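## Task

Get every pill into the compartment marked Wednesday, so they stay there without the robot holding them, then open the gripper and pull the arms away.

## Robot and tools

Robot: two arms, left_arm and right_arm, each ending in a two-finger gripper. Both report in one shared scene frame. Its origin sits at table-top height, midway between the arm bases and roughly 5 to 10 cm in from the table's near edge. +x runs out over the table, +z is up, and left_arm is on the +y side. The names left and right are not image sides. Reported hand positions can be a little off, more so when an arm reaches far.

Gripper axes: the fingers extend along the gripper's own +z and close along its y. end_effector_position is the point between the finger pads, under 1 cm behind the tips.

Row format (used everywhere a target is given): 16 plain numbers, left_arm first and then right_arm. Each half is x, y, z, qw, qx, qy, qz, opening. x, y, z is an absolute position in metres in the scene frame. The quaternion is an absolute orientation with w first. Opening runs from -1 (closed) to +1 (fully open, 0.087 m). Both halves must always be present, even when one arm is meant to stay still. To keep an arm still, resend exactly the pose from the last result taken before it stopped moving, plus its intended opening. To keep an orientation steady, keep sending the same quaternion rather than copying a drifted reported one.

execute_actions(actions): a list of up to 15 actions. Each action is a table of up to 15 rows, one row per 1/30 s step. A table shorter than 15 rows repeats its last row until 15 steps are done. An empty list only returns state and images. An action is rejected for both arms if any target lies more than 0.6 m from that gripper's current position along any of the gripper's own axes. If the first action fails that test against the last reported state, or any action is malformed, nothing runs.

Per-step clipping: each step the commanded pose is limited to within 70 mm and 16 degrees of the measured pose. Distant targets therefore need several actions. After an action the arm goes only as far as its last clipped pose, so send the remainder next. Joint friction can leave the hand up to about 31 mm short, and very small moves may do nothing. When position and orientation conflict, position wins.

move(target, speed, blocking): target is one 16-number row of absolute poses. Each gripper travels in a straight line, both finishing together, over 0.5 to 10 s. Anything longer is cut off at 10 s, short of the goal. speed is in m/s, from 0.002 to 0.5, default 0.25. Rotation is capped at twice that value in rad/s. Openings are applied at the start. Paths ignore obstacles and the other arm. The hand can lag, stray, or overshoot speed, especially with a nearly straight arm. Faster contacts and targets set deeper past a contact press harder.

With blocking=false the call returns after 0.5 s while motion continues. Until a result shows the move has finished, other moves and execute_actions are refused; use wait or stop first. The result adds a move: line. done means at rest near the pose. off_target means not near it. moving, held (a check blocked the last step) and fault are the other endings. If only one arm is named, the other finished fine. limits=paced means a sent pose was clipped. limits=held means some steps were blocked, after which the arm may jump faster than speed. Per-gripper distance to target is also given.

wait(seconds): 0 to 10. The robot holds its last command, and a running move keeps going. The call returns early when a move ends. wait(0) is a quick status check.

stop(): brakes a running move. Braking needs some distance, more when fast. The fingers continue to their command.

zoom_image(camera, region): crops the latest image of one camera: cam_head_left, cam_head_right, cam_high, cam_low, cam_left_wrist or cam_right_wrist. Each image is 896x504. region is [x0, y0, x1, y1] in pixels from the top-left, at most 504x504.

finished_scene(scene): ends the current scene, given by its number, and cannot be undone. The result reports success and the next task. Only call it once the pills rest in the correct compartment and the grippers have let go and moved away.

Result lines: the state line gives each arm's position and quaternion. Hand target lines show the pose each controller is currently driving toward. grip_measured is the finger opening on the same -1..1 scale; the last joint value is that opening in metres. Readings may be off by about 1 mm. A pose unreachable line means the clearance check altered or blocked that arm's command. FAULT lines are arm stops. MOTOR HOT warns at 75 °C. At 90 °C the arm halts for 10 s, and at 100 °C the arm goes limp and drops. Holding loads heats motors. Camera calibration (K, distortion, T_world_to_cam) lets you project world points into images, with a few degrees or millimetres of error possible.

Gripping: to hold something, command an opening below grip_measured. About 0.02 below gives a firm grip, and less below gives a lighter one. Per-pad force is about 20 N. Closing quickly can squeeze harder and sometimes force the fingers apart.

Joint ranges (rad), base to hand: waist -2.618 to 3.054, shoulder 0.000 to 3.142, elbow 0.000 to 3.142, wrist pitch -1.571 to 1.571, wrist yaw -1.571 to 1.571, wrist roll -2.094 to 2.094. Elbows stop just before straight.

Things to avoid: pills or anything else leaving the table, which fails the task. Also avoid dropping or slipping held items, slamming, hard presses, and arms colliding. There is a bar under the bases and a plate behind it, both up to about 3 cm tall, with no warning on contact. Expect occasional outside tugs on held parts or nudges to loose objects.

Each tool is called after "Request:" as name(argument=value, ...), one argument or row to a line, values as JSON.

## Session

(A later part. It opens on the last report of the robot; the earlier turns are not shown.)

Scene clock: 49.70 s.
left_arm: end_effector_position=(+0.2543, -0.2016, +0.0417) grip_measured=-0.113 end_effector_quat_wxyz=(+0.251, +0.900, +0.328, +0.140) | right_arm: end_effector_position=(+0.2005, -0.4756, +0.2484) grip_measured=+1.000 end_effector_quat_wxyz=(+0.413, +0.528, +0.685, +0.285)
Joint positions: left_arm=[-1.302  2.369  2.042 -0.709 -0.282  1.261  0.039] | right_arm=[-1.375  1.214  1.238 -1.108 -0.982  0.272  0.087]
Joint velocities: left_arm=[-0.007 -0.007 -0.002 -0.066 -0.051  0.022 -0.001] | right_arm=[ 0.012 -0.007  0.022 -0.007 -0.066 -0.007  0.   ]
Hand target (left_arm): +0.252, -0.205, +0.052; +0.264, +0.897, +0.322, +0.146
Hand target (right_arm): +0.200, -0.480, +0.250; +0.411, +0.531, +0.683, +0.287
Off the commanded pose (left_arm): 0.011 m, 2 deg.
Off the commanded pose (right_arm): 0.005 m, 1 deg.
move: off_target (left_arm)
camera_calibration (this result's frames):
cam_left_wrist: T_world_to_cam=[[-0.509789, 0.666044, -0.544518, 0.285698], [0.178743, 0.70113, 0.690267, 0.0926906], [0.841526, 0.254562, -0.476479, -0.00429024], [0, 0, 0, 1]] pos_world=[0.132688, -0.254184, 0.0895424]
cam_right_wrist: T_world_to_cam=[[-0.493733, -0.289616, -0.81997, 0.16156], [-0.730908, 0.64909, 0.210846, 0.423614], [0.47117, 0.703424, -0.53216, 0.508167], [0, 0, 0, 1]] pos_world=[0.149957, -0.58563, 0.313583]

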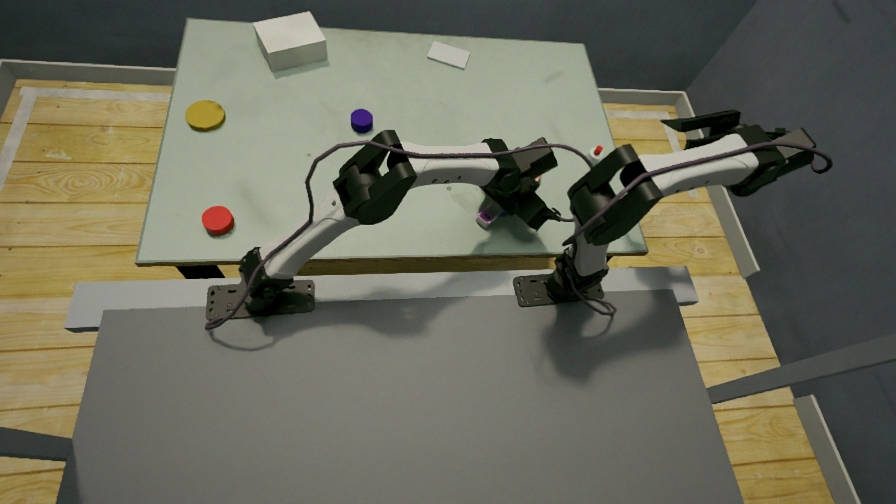

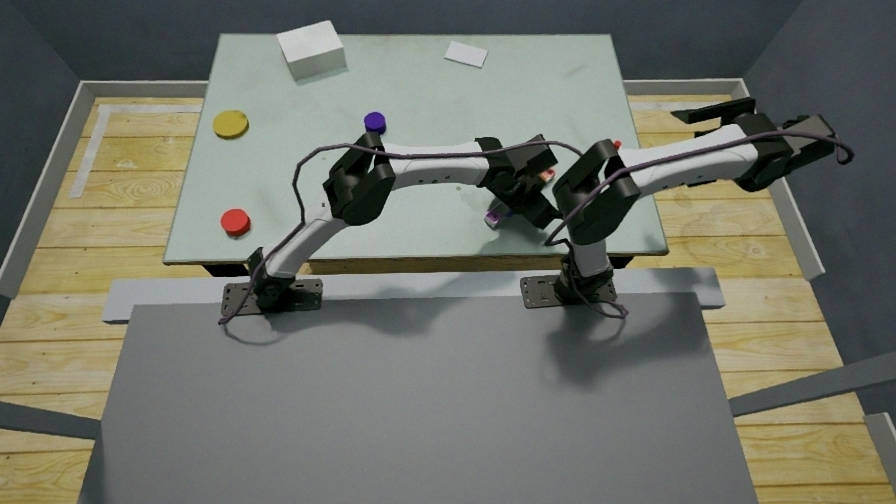

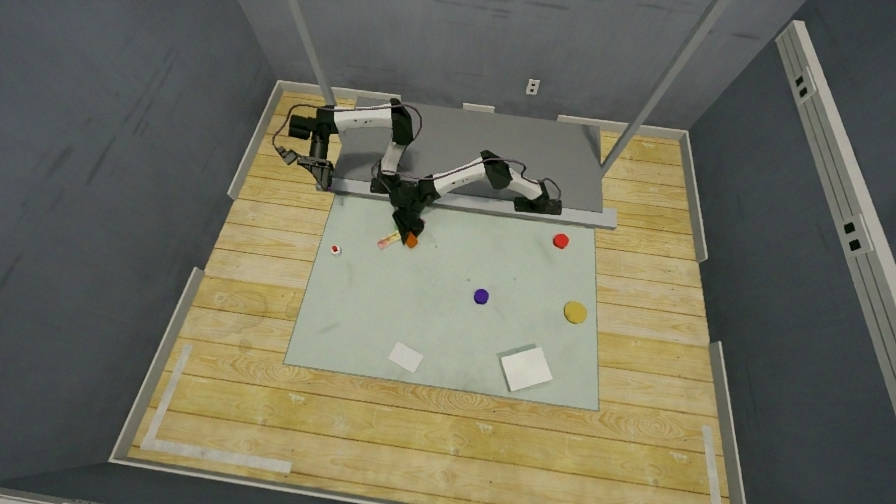

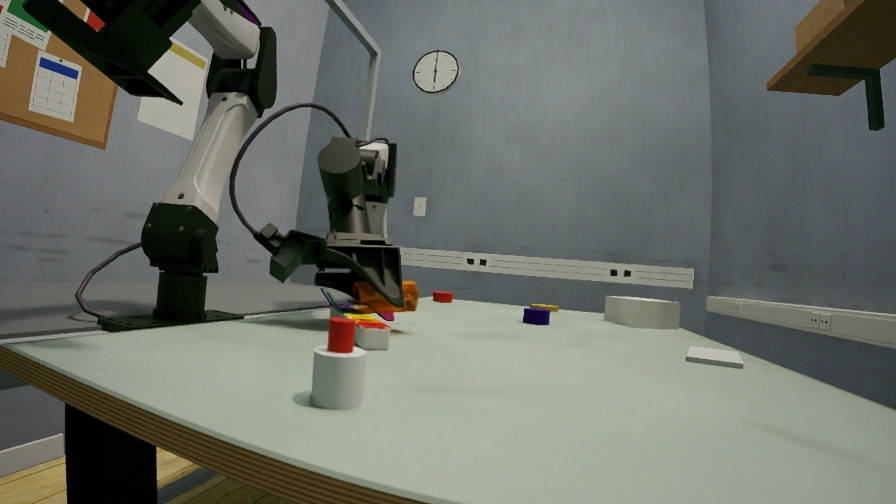

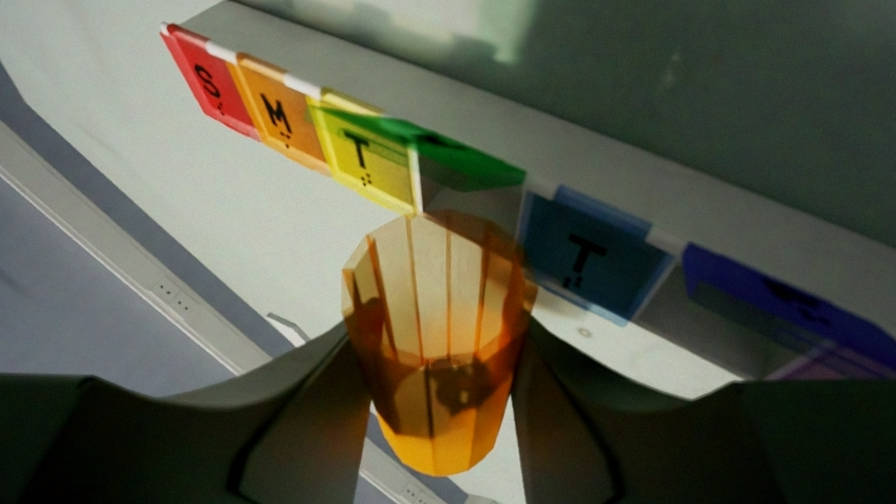

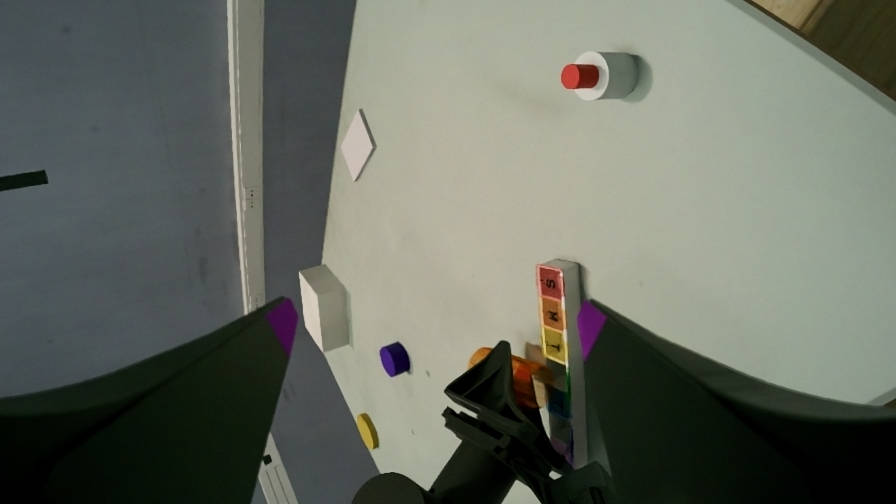

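Request:
move(
  target=[0.275,-0.17,0.085,0.323,0.872,0.368,-0.013,-0.135,0.2,-0.48,0.25,0.411,0.531,0.683,0.287,1],
  speed=0.08,
)

Request:
move(
  target=[0.27,-0.03,0.05,0.077,0.460,0.884,-0.04,-0.135,0.2,-0.48,0.25,0.411,0.531,0.683,0.287,1],
  speed=0.15,
)

Request:
move(
  target=[0.27,-0.03,0.022,0,0.462,0.887,0,-0.135,0.2,-0.48,0.25,0.411,0.531,0.683,0.287,1],
  speed=0.04,
)

Request:
zoom_image(
  camera="cam_low",
  region=[360, 220, 520, 350],
)

Scene clock: 55.73 s.
left_arm: end_effector_position=(+0.2706, -0.1707, +0.0757) grip_measured=-0.113 end_effector_quat_wxyz=(+0.311, +0.878, +0.364, -0.010) | right_arm: end_effector_position=(+0.2005, -0.4756, +0.2484) grip_measured=+1.000 end_effector_quat_wxyz=(+0.413, +0.528, +0.685, +0.285)
Joint positions: left_arm=[-1.144  2.133  1.795 -0.582  0.076  1.229  0.039] | right_arm=[-1.375  1.214  1.238 -1.108 -0.982  0.272  0.087]
Joint velocities: left_arm=[-0.002 -0.007  0.002 -0.051  0.022 -0.051 -0.001] | right_arm=[ 0.012 -0.017 -0.007  0.081 -0.022 -0.022  0.   ]
Hand target (left_arm): +0.275, -0.170, +0.083; +0.324, +0.871, +0.368, -0.013
Hand target (right_arm): +0.200, -0.480, +0.250; +0.411, +0.531, +0.683, +0.287
Off the commanded pose (left_arm): 0.010 m, 2 deg.
Off the commanded pose (right_arm): 0.005 m, 1 deg.
move: done
camera_calibration (this result's frames):
cam_left_wrist: T_world_to_cam=[[-0.637108, 0.546477, -0.543559, 0.305965], [0.328914, 0.830536, 0.449473, 0.0443287], [0.697072, 0.107579, -0.708885, 0.0218977], [0, 0, 0, 1]] pos_world=[0.165088, -0.206375, 0.161908]
cam_right_wrist: T_world_to_cam=[[-0.493733, -0.289616, -0.81997, 0.16156], [-0.730908, 0.64909, 0.210846, 0.423614], [0.47117, 0.703424, -0.53216, 0.508167], [0, 0, 0, 1]] pos_world=[0.149957, -0.58563, 0.313583]

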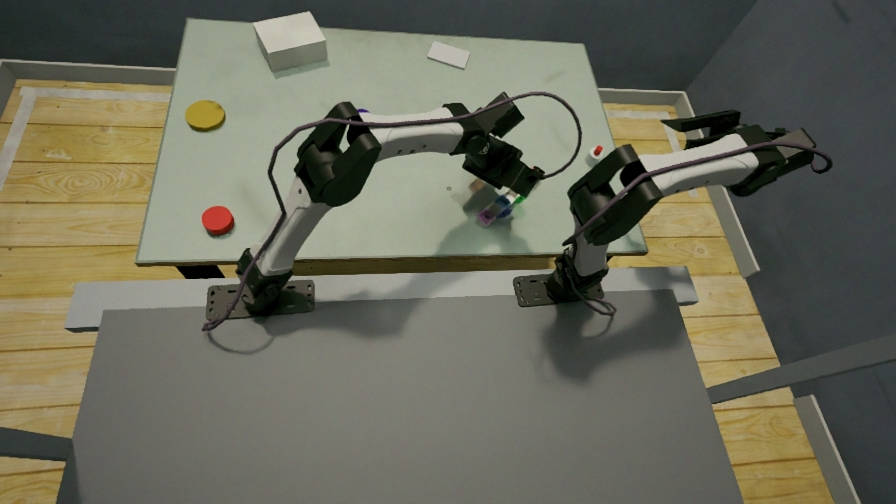

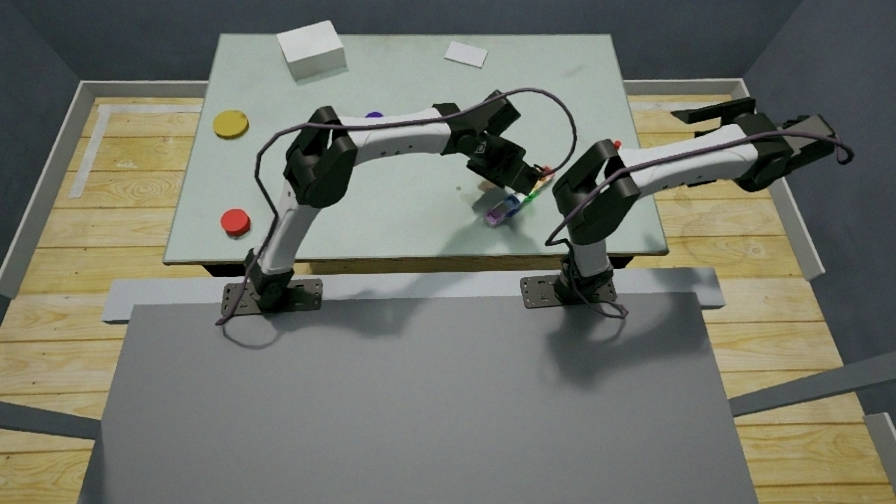

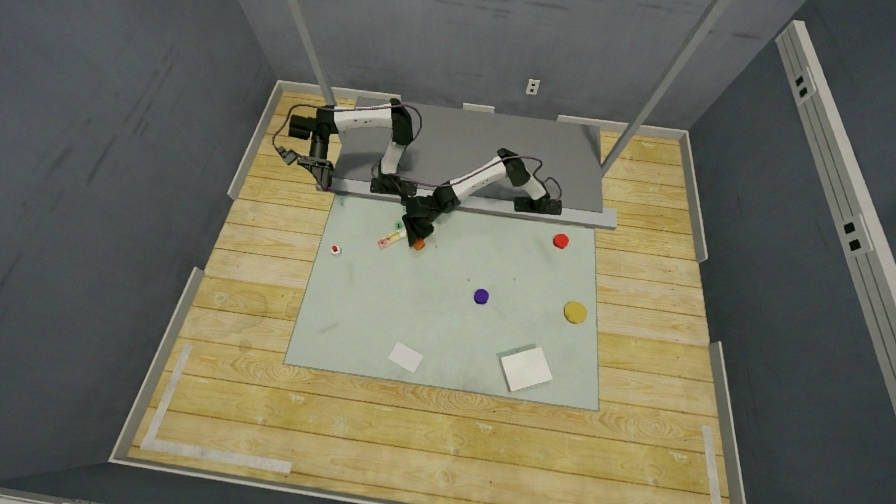

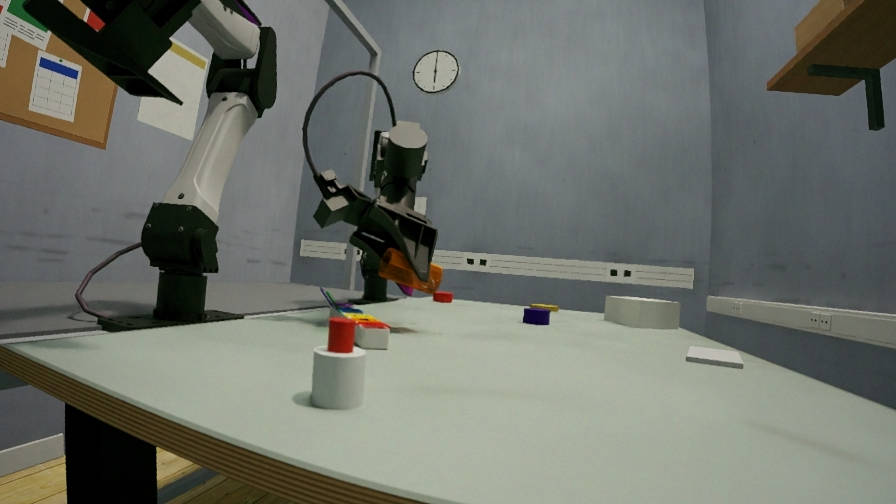

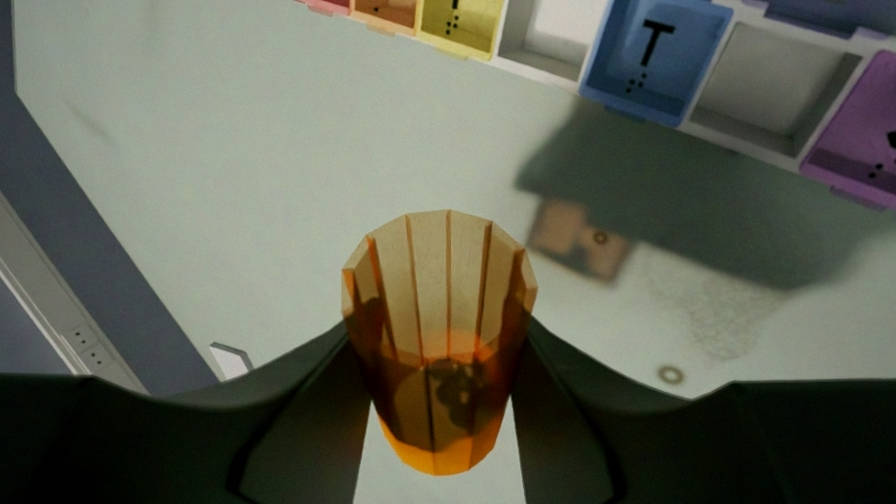

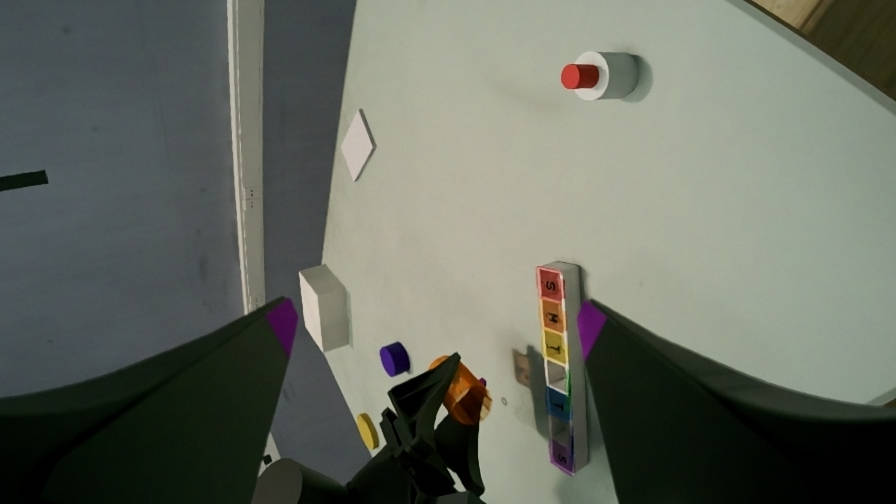

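Scene clock: 60.97 s.
left_arm: end_effector_position=(+0.2694, -0.0323, +0.0503) grip_measured=-0.112 end_effector_quat_wxyz=(+0.081, +0.470, +0.878, -0.042) | right_arm: end_effector_position=(+0.2005, -0.4755, +0.2483) grip_measured=+1.000 end_effector_quat_wxyz=(+0.413, +0.528, +0.685, +0.285)
Joint positions: left_arm=[-0.94   2.213  1.983 -1.142  0.028  0.087  0.039] | right_arm=[-1.375  1.214  1.238 -1.108 -0.982  0.272  0.087]
Joint velocities: left_arm=[-0.002 -0.002  0.002 -0.037 -0.037 -0.081 -0.001] | right_arm=[-0.002 -0.002 -0.002 -0.007 -0.051  0.051  0.   ]
Hand target (left_arm): +0.271, -0.030, +0.051; +0.074, +0.462, +0.883, -0.043
Hand target (right_arm): +0.200, -0.480, +0.250; +0.411, +0.531, +0.683, +0.287
Off the commanded pose (left_arm): 0.002 m, 1 deg.
Off the commanded pose (right_arm): 0.005 m, 1 deg.
move: done
camera_calibration (this result's frames):
cam_left_wrist: T_world_to_cam=[[-0.838518, -0.544833, -0.00664281, 0.207696], [-0.430075, 0.654317, 0.622017, 0.131309], [-0.334549, 0.52443, -0.782975, 0.284968], [0, 0, 0, 1]] pos_world=[0.325965, -0.122203, 0.142826]
cam_right_wrist: T_world_to_cam=[[-0.493814, -0.289311, -0.820028, 0.161732], [-0.730885, 0.649015, 0.211156, 0.42345], [0.471121, 0.703618, -0.531946, 0.508173], [0, 0, 0, 1]] pos_world=[0.149947, -0.585594, 0.313531]

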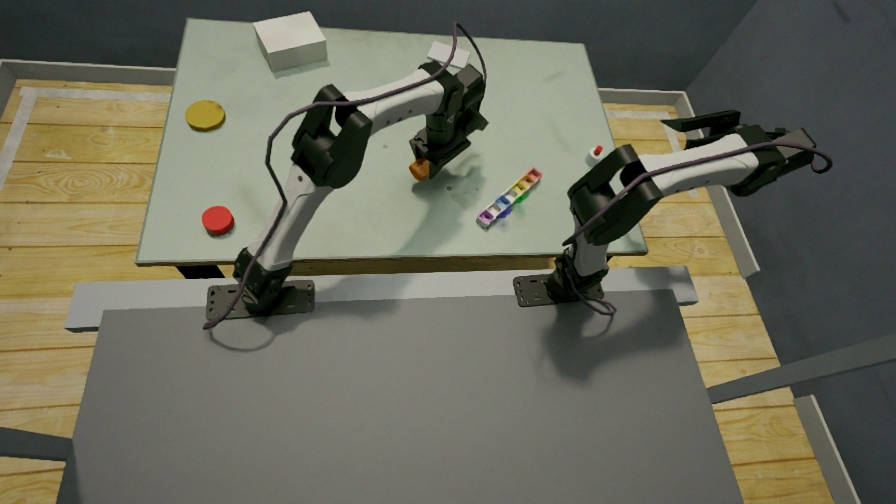

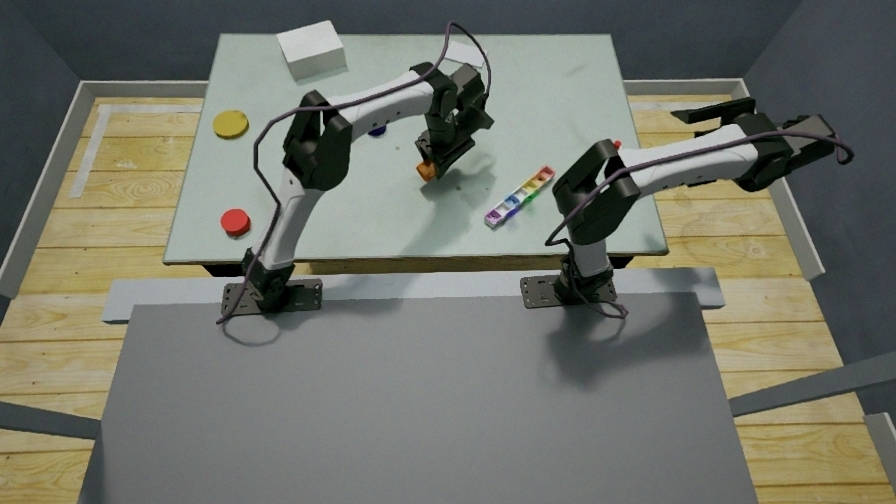

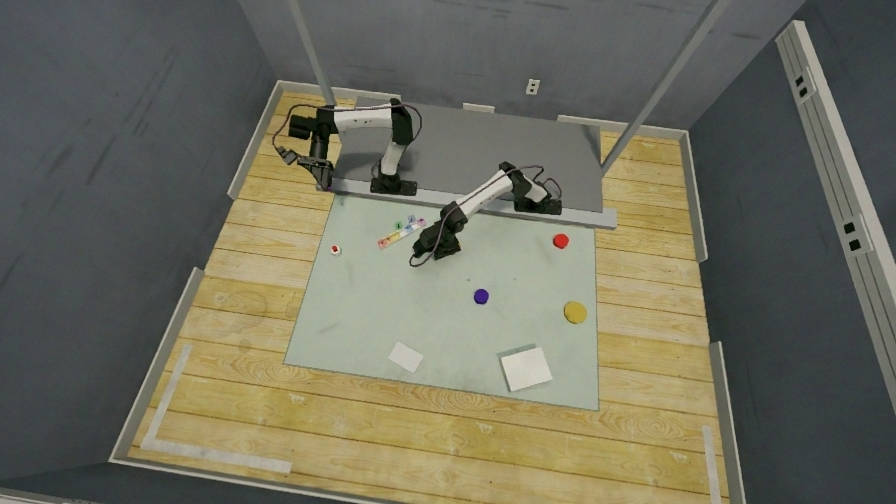

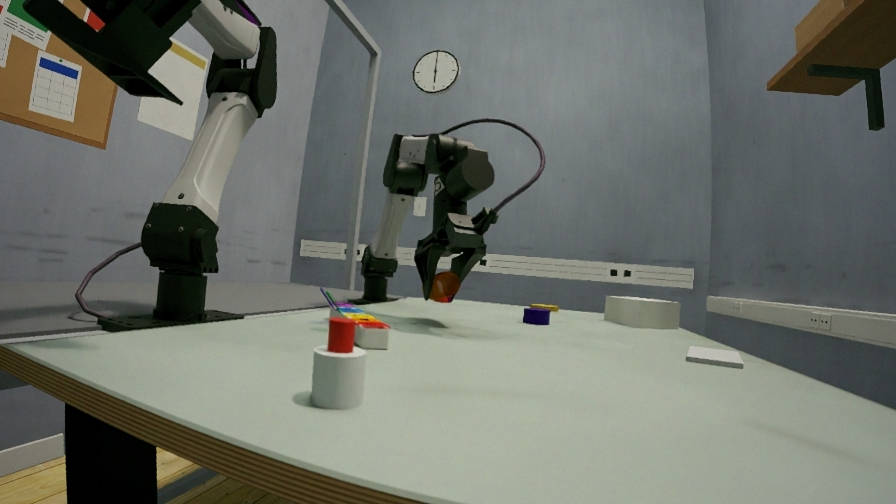

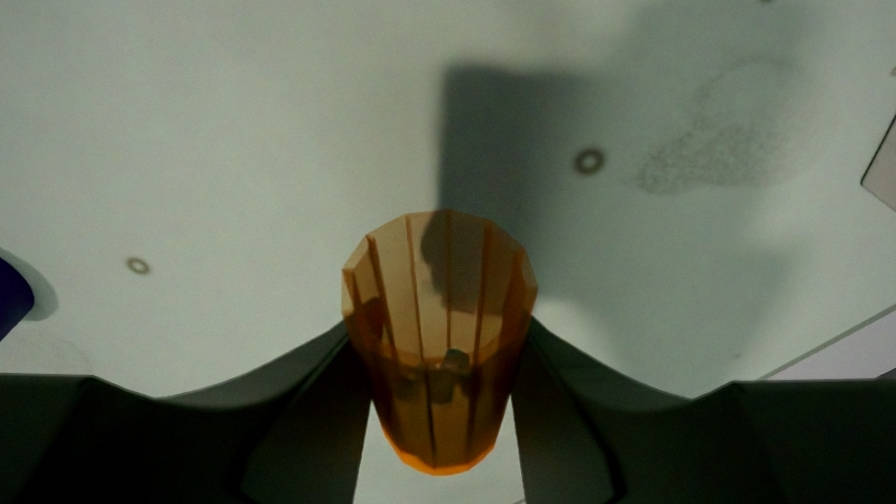

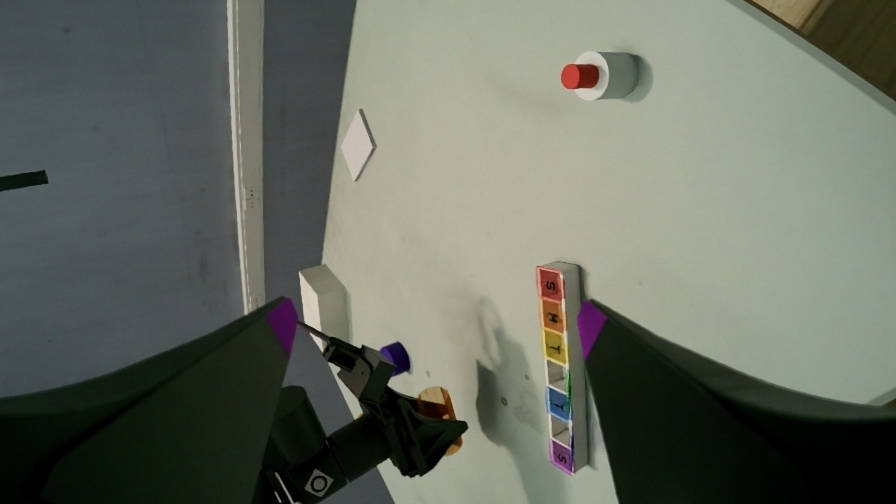

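Scene clock: 63.60 s.
left_arm: end_effector_position=(+0.2706, -0.0331, +0.0215) grip_measured=-0.112 end_effector_quat_wxyz=(+0.004, +0.466, +0.885, -0.008) | right_arm: end_effector_position=(+0.2005, -0.4755, +0.2483) grip_measured=+1.000 end_effector_quat_wxyz=(+0.413, +0.528, +0.685, +0.285)
Joint positions: left_arm=[-0.94   2.447  2.263 -1.356  0.026  0.077  0.039] | right_arm=[-1.375  1.214  1.238 -1.108 -0.982  0.272  0.087]
Joint velocities: left_arm=[-0.007  0.002 -0.012 -0.11   0.022 -0.007 -0.001] | right_arm=[-0.017  0.002 -0.017  0.022 -0.007  0.007  0.   ]
Hand target (left_arm): +0.270, -0.031, +0.023; -0.000, +0.462, +0.887, -0.001
Hand target (right_arm): +0.200, -0.480, +0.250; +0.411, +0.531, +0.683, +0.287
Off the commanded pose (left_arm): 0.003 m, 1 deg.
Off the commanded pose (right_arm): 0.005 m, 1 deg.
move: done
camera_calibration (this result's frames):
cam_left_wrist: T_world_to_cam=[[-0.83132, -0.55574, 0.00774521, 0.205473], [-0.366543, 0.558673, 0.743996, 0.127202], [-0.417795, 0.61566, -0.668139, 0.286316], [0, 0, 0, 1]] pos_world=[0.337061, -0.133149, 0.0950694]
cam_right_wrist: T_world_to_cam=[[-0.493814, -0.289311, -0.820028, 0.161732], [-0.730885, 0.649015, 0.211156, 0.42345], [0.471121, 0.703618, -0.531946, 0.508173], [0, 0, 0, 1]] pos_world=[0.149947, -0.585594, 0.313531]

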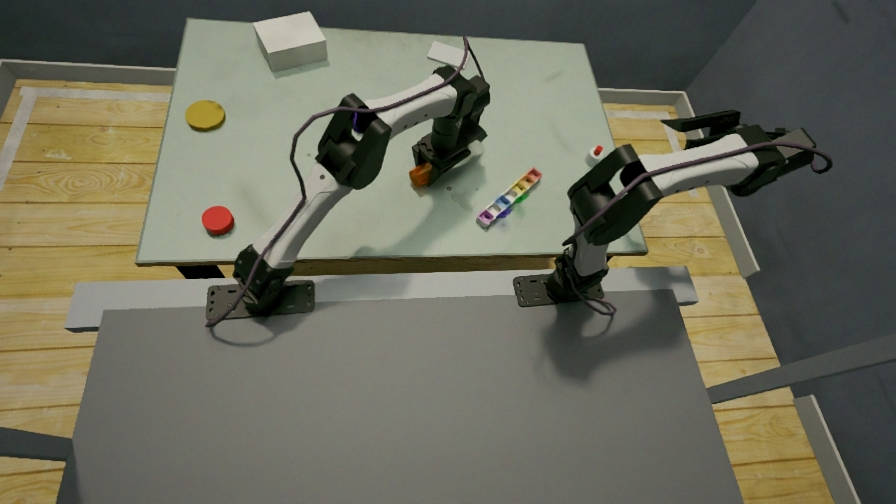

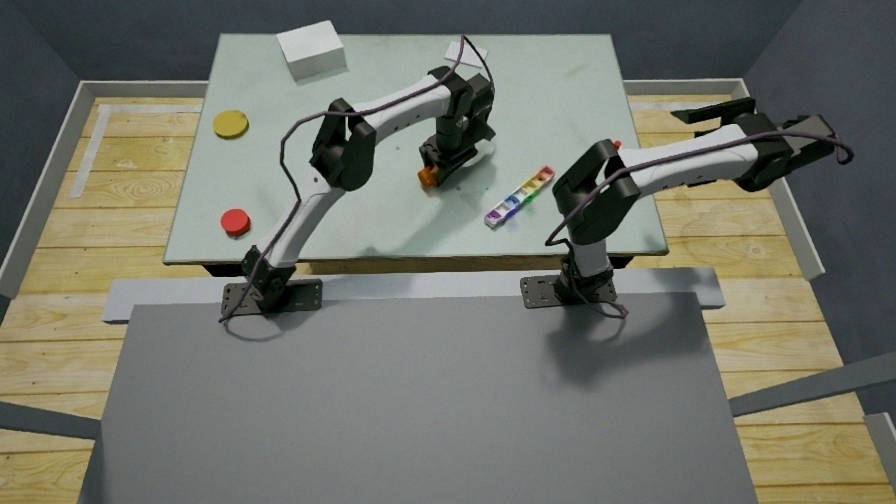

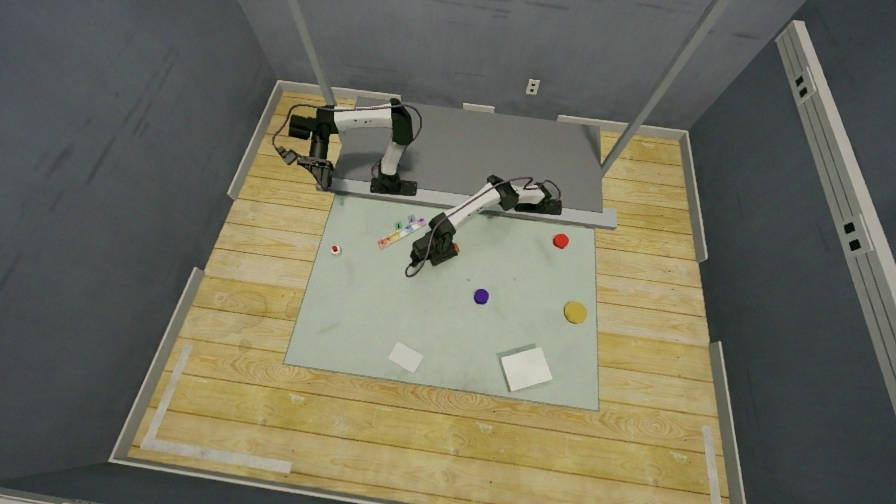

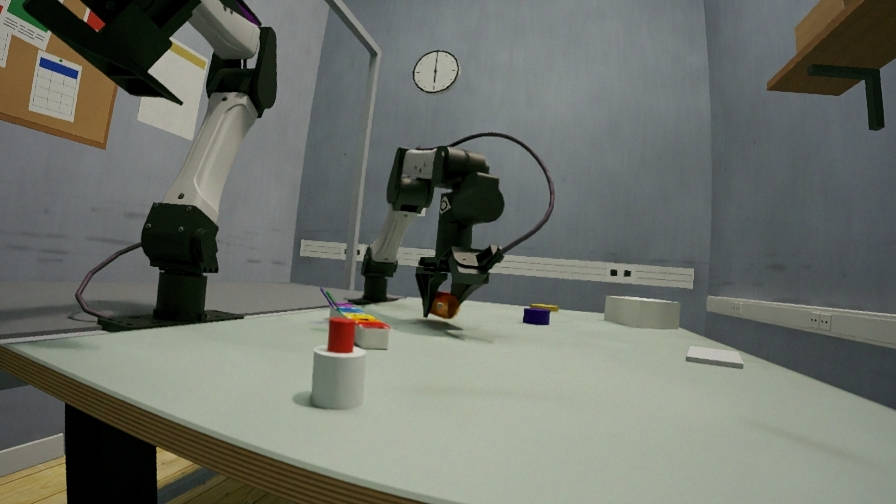

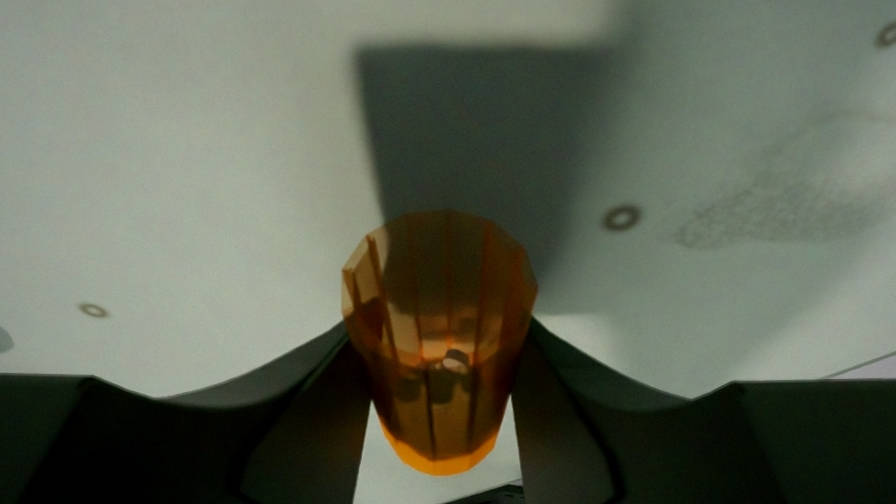

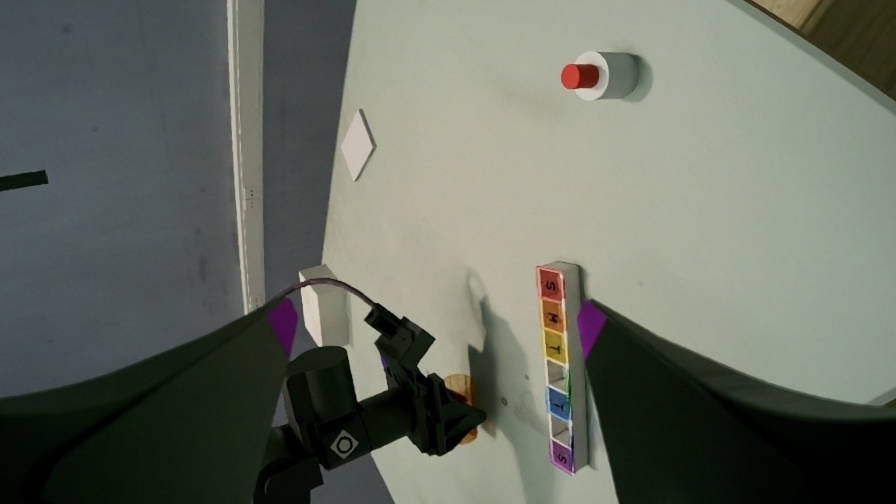

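Region (360, 220, 520, 350) of cam_low's 896x504 image, scaled by 3.150, with more detail than that image has; it fills the top 410 rows of this view, and the rest is white.

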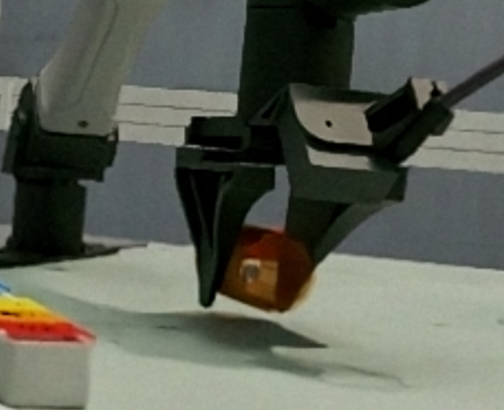

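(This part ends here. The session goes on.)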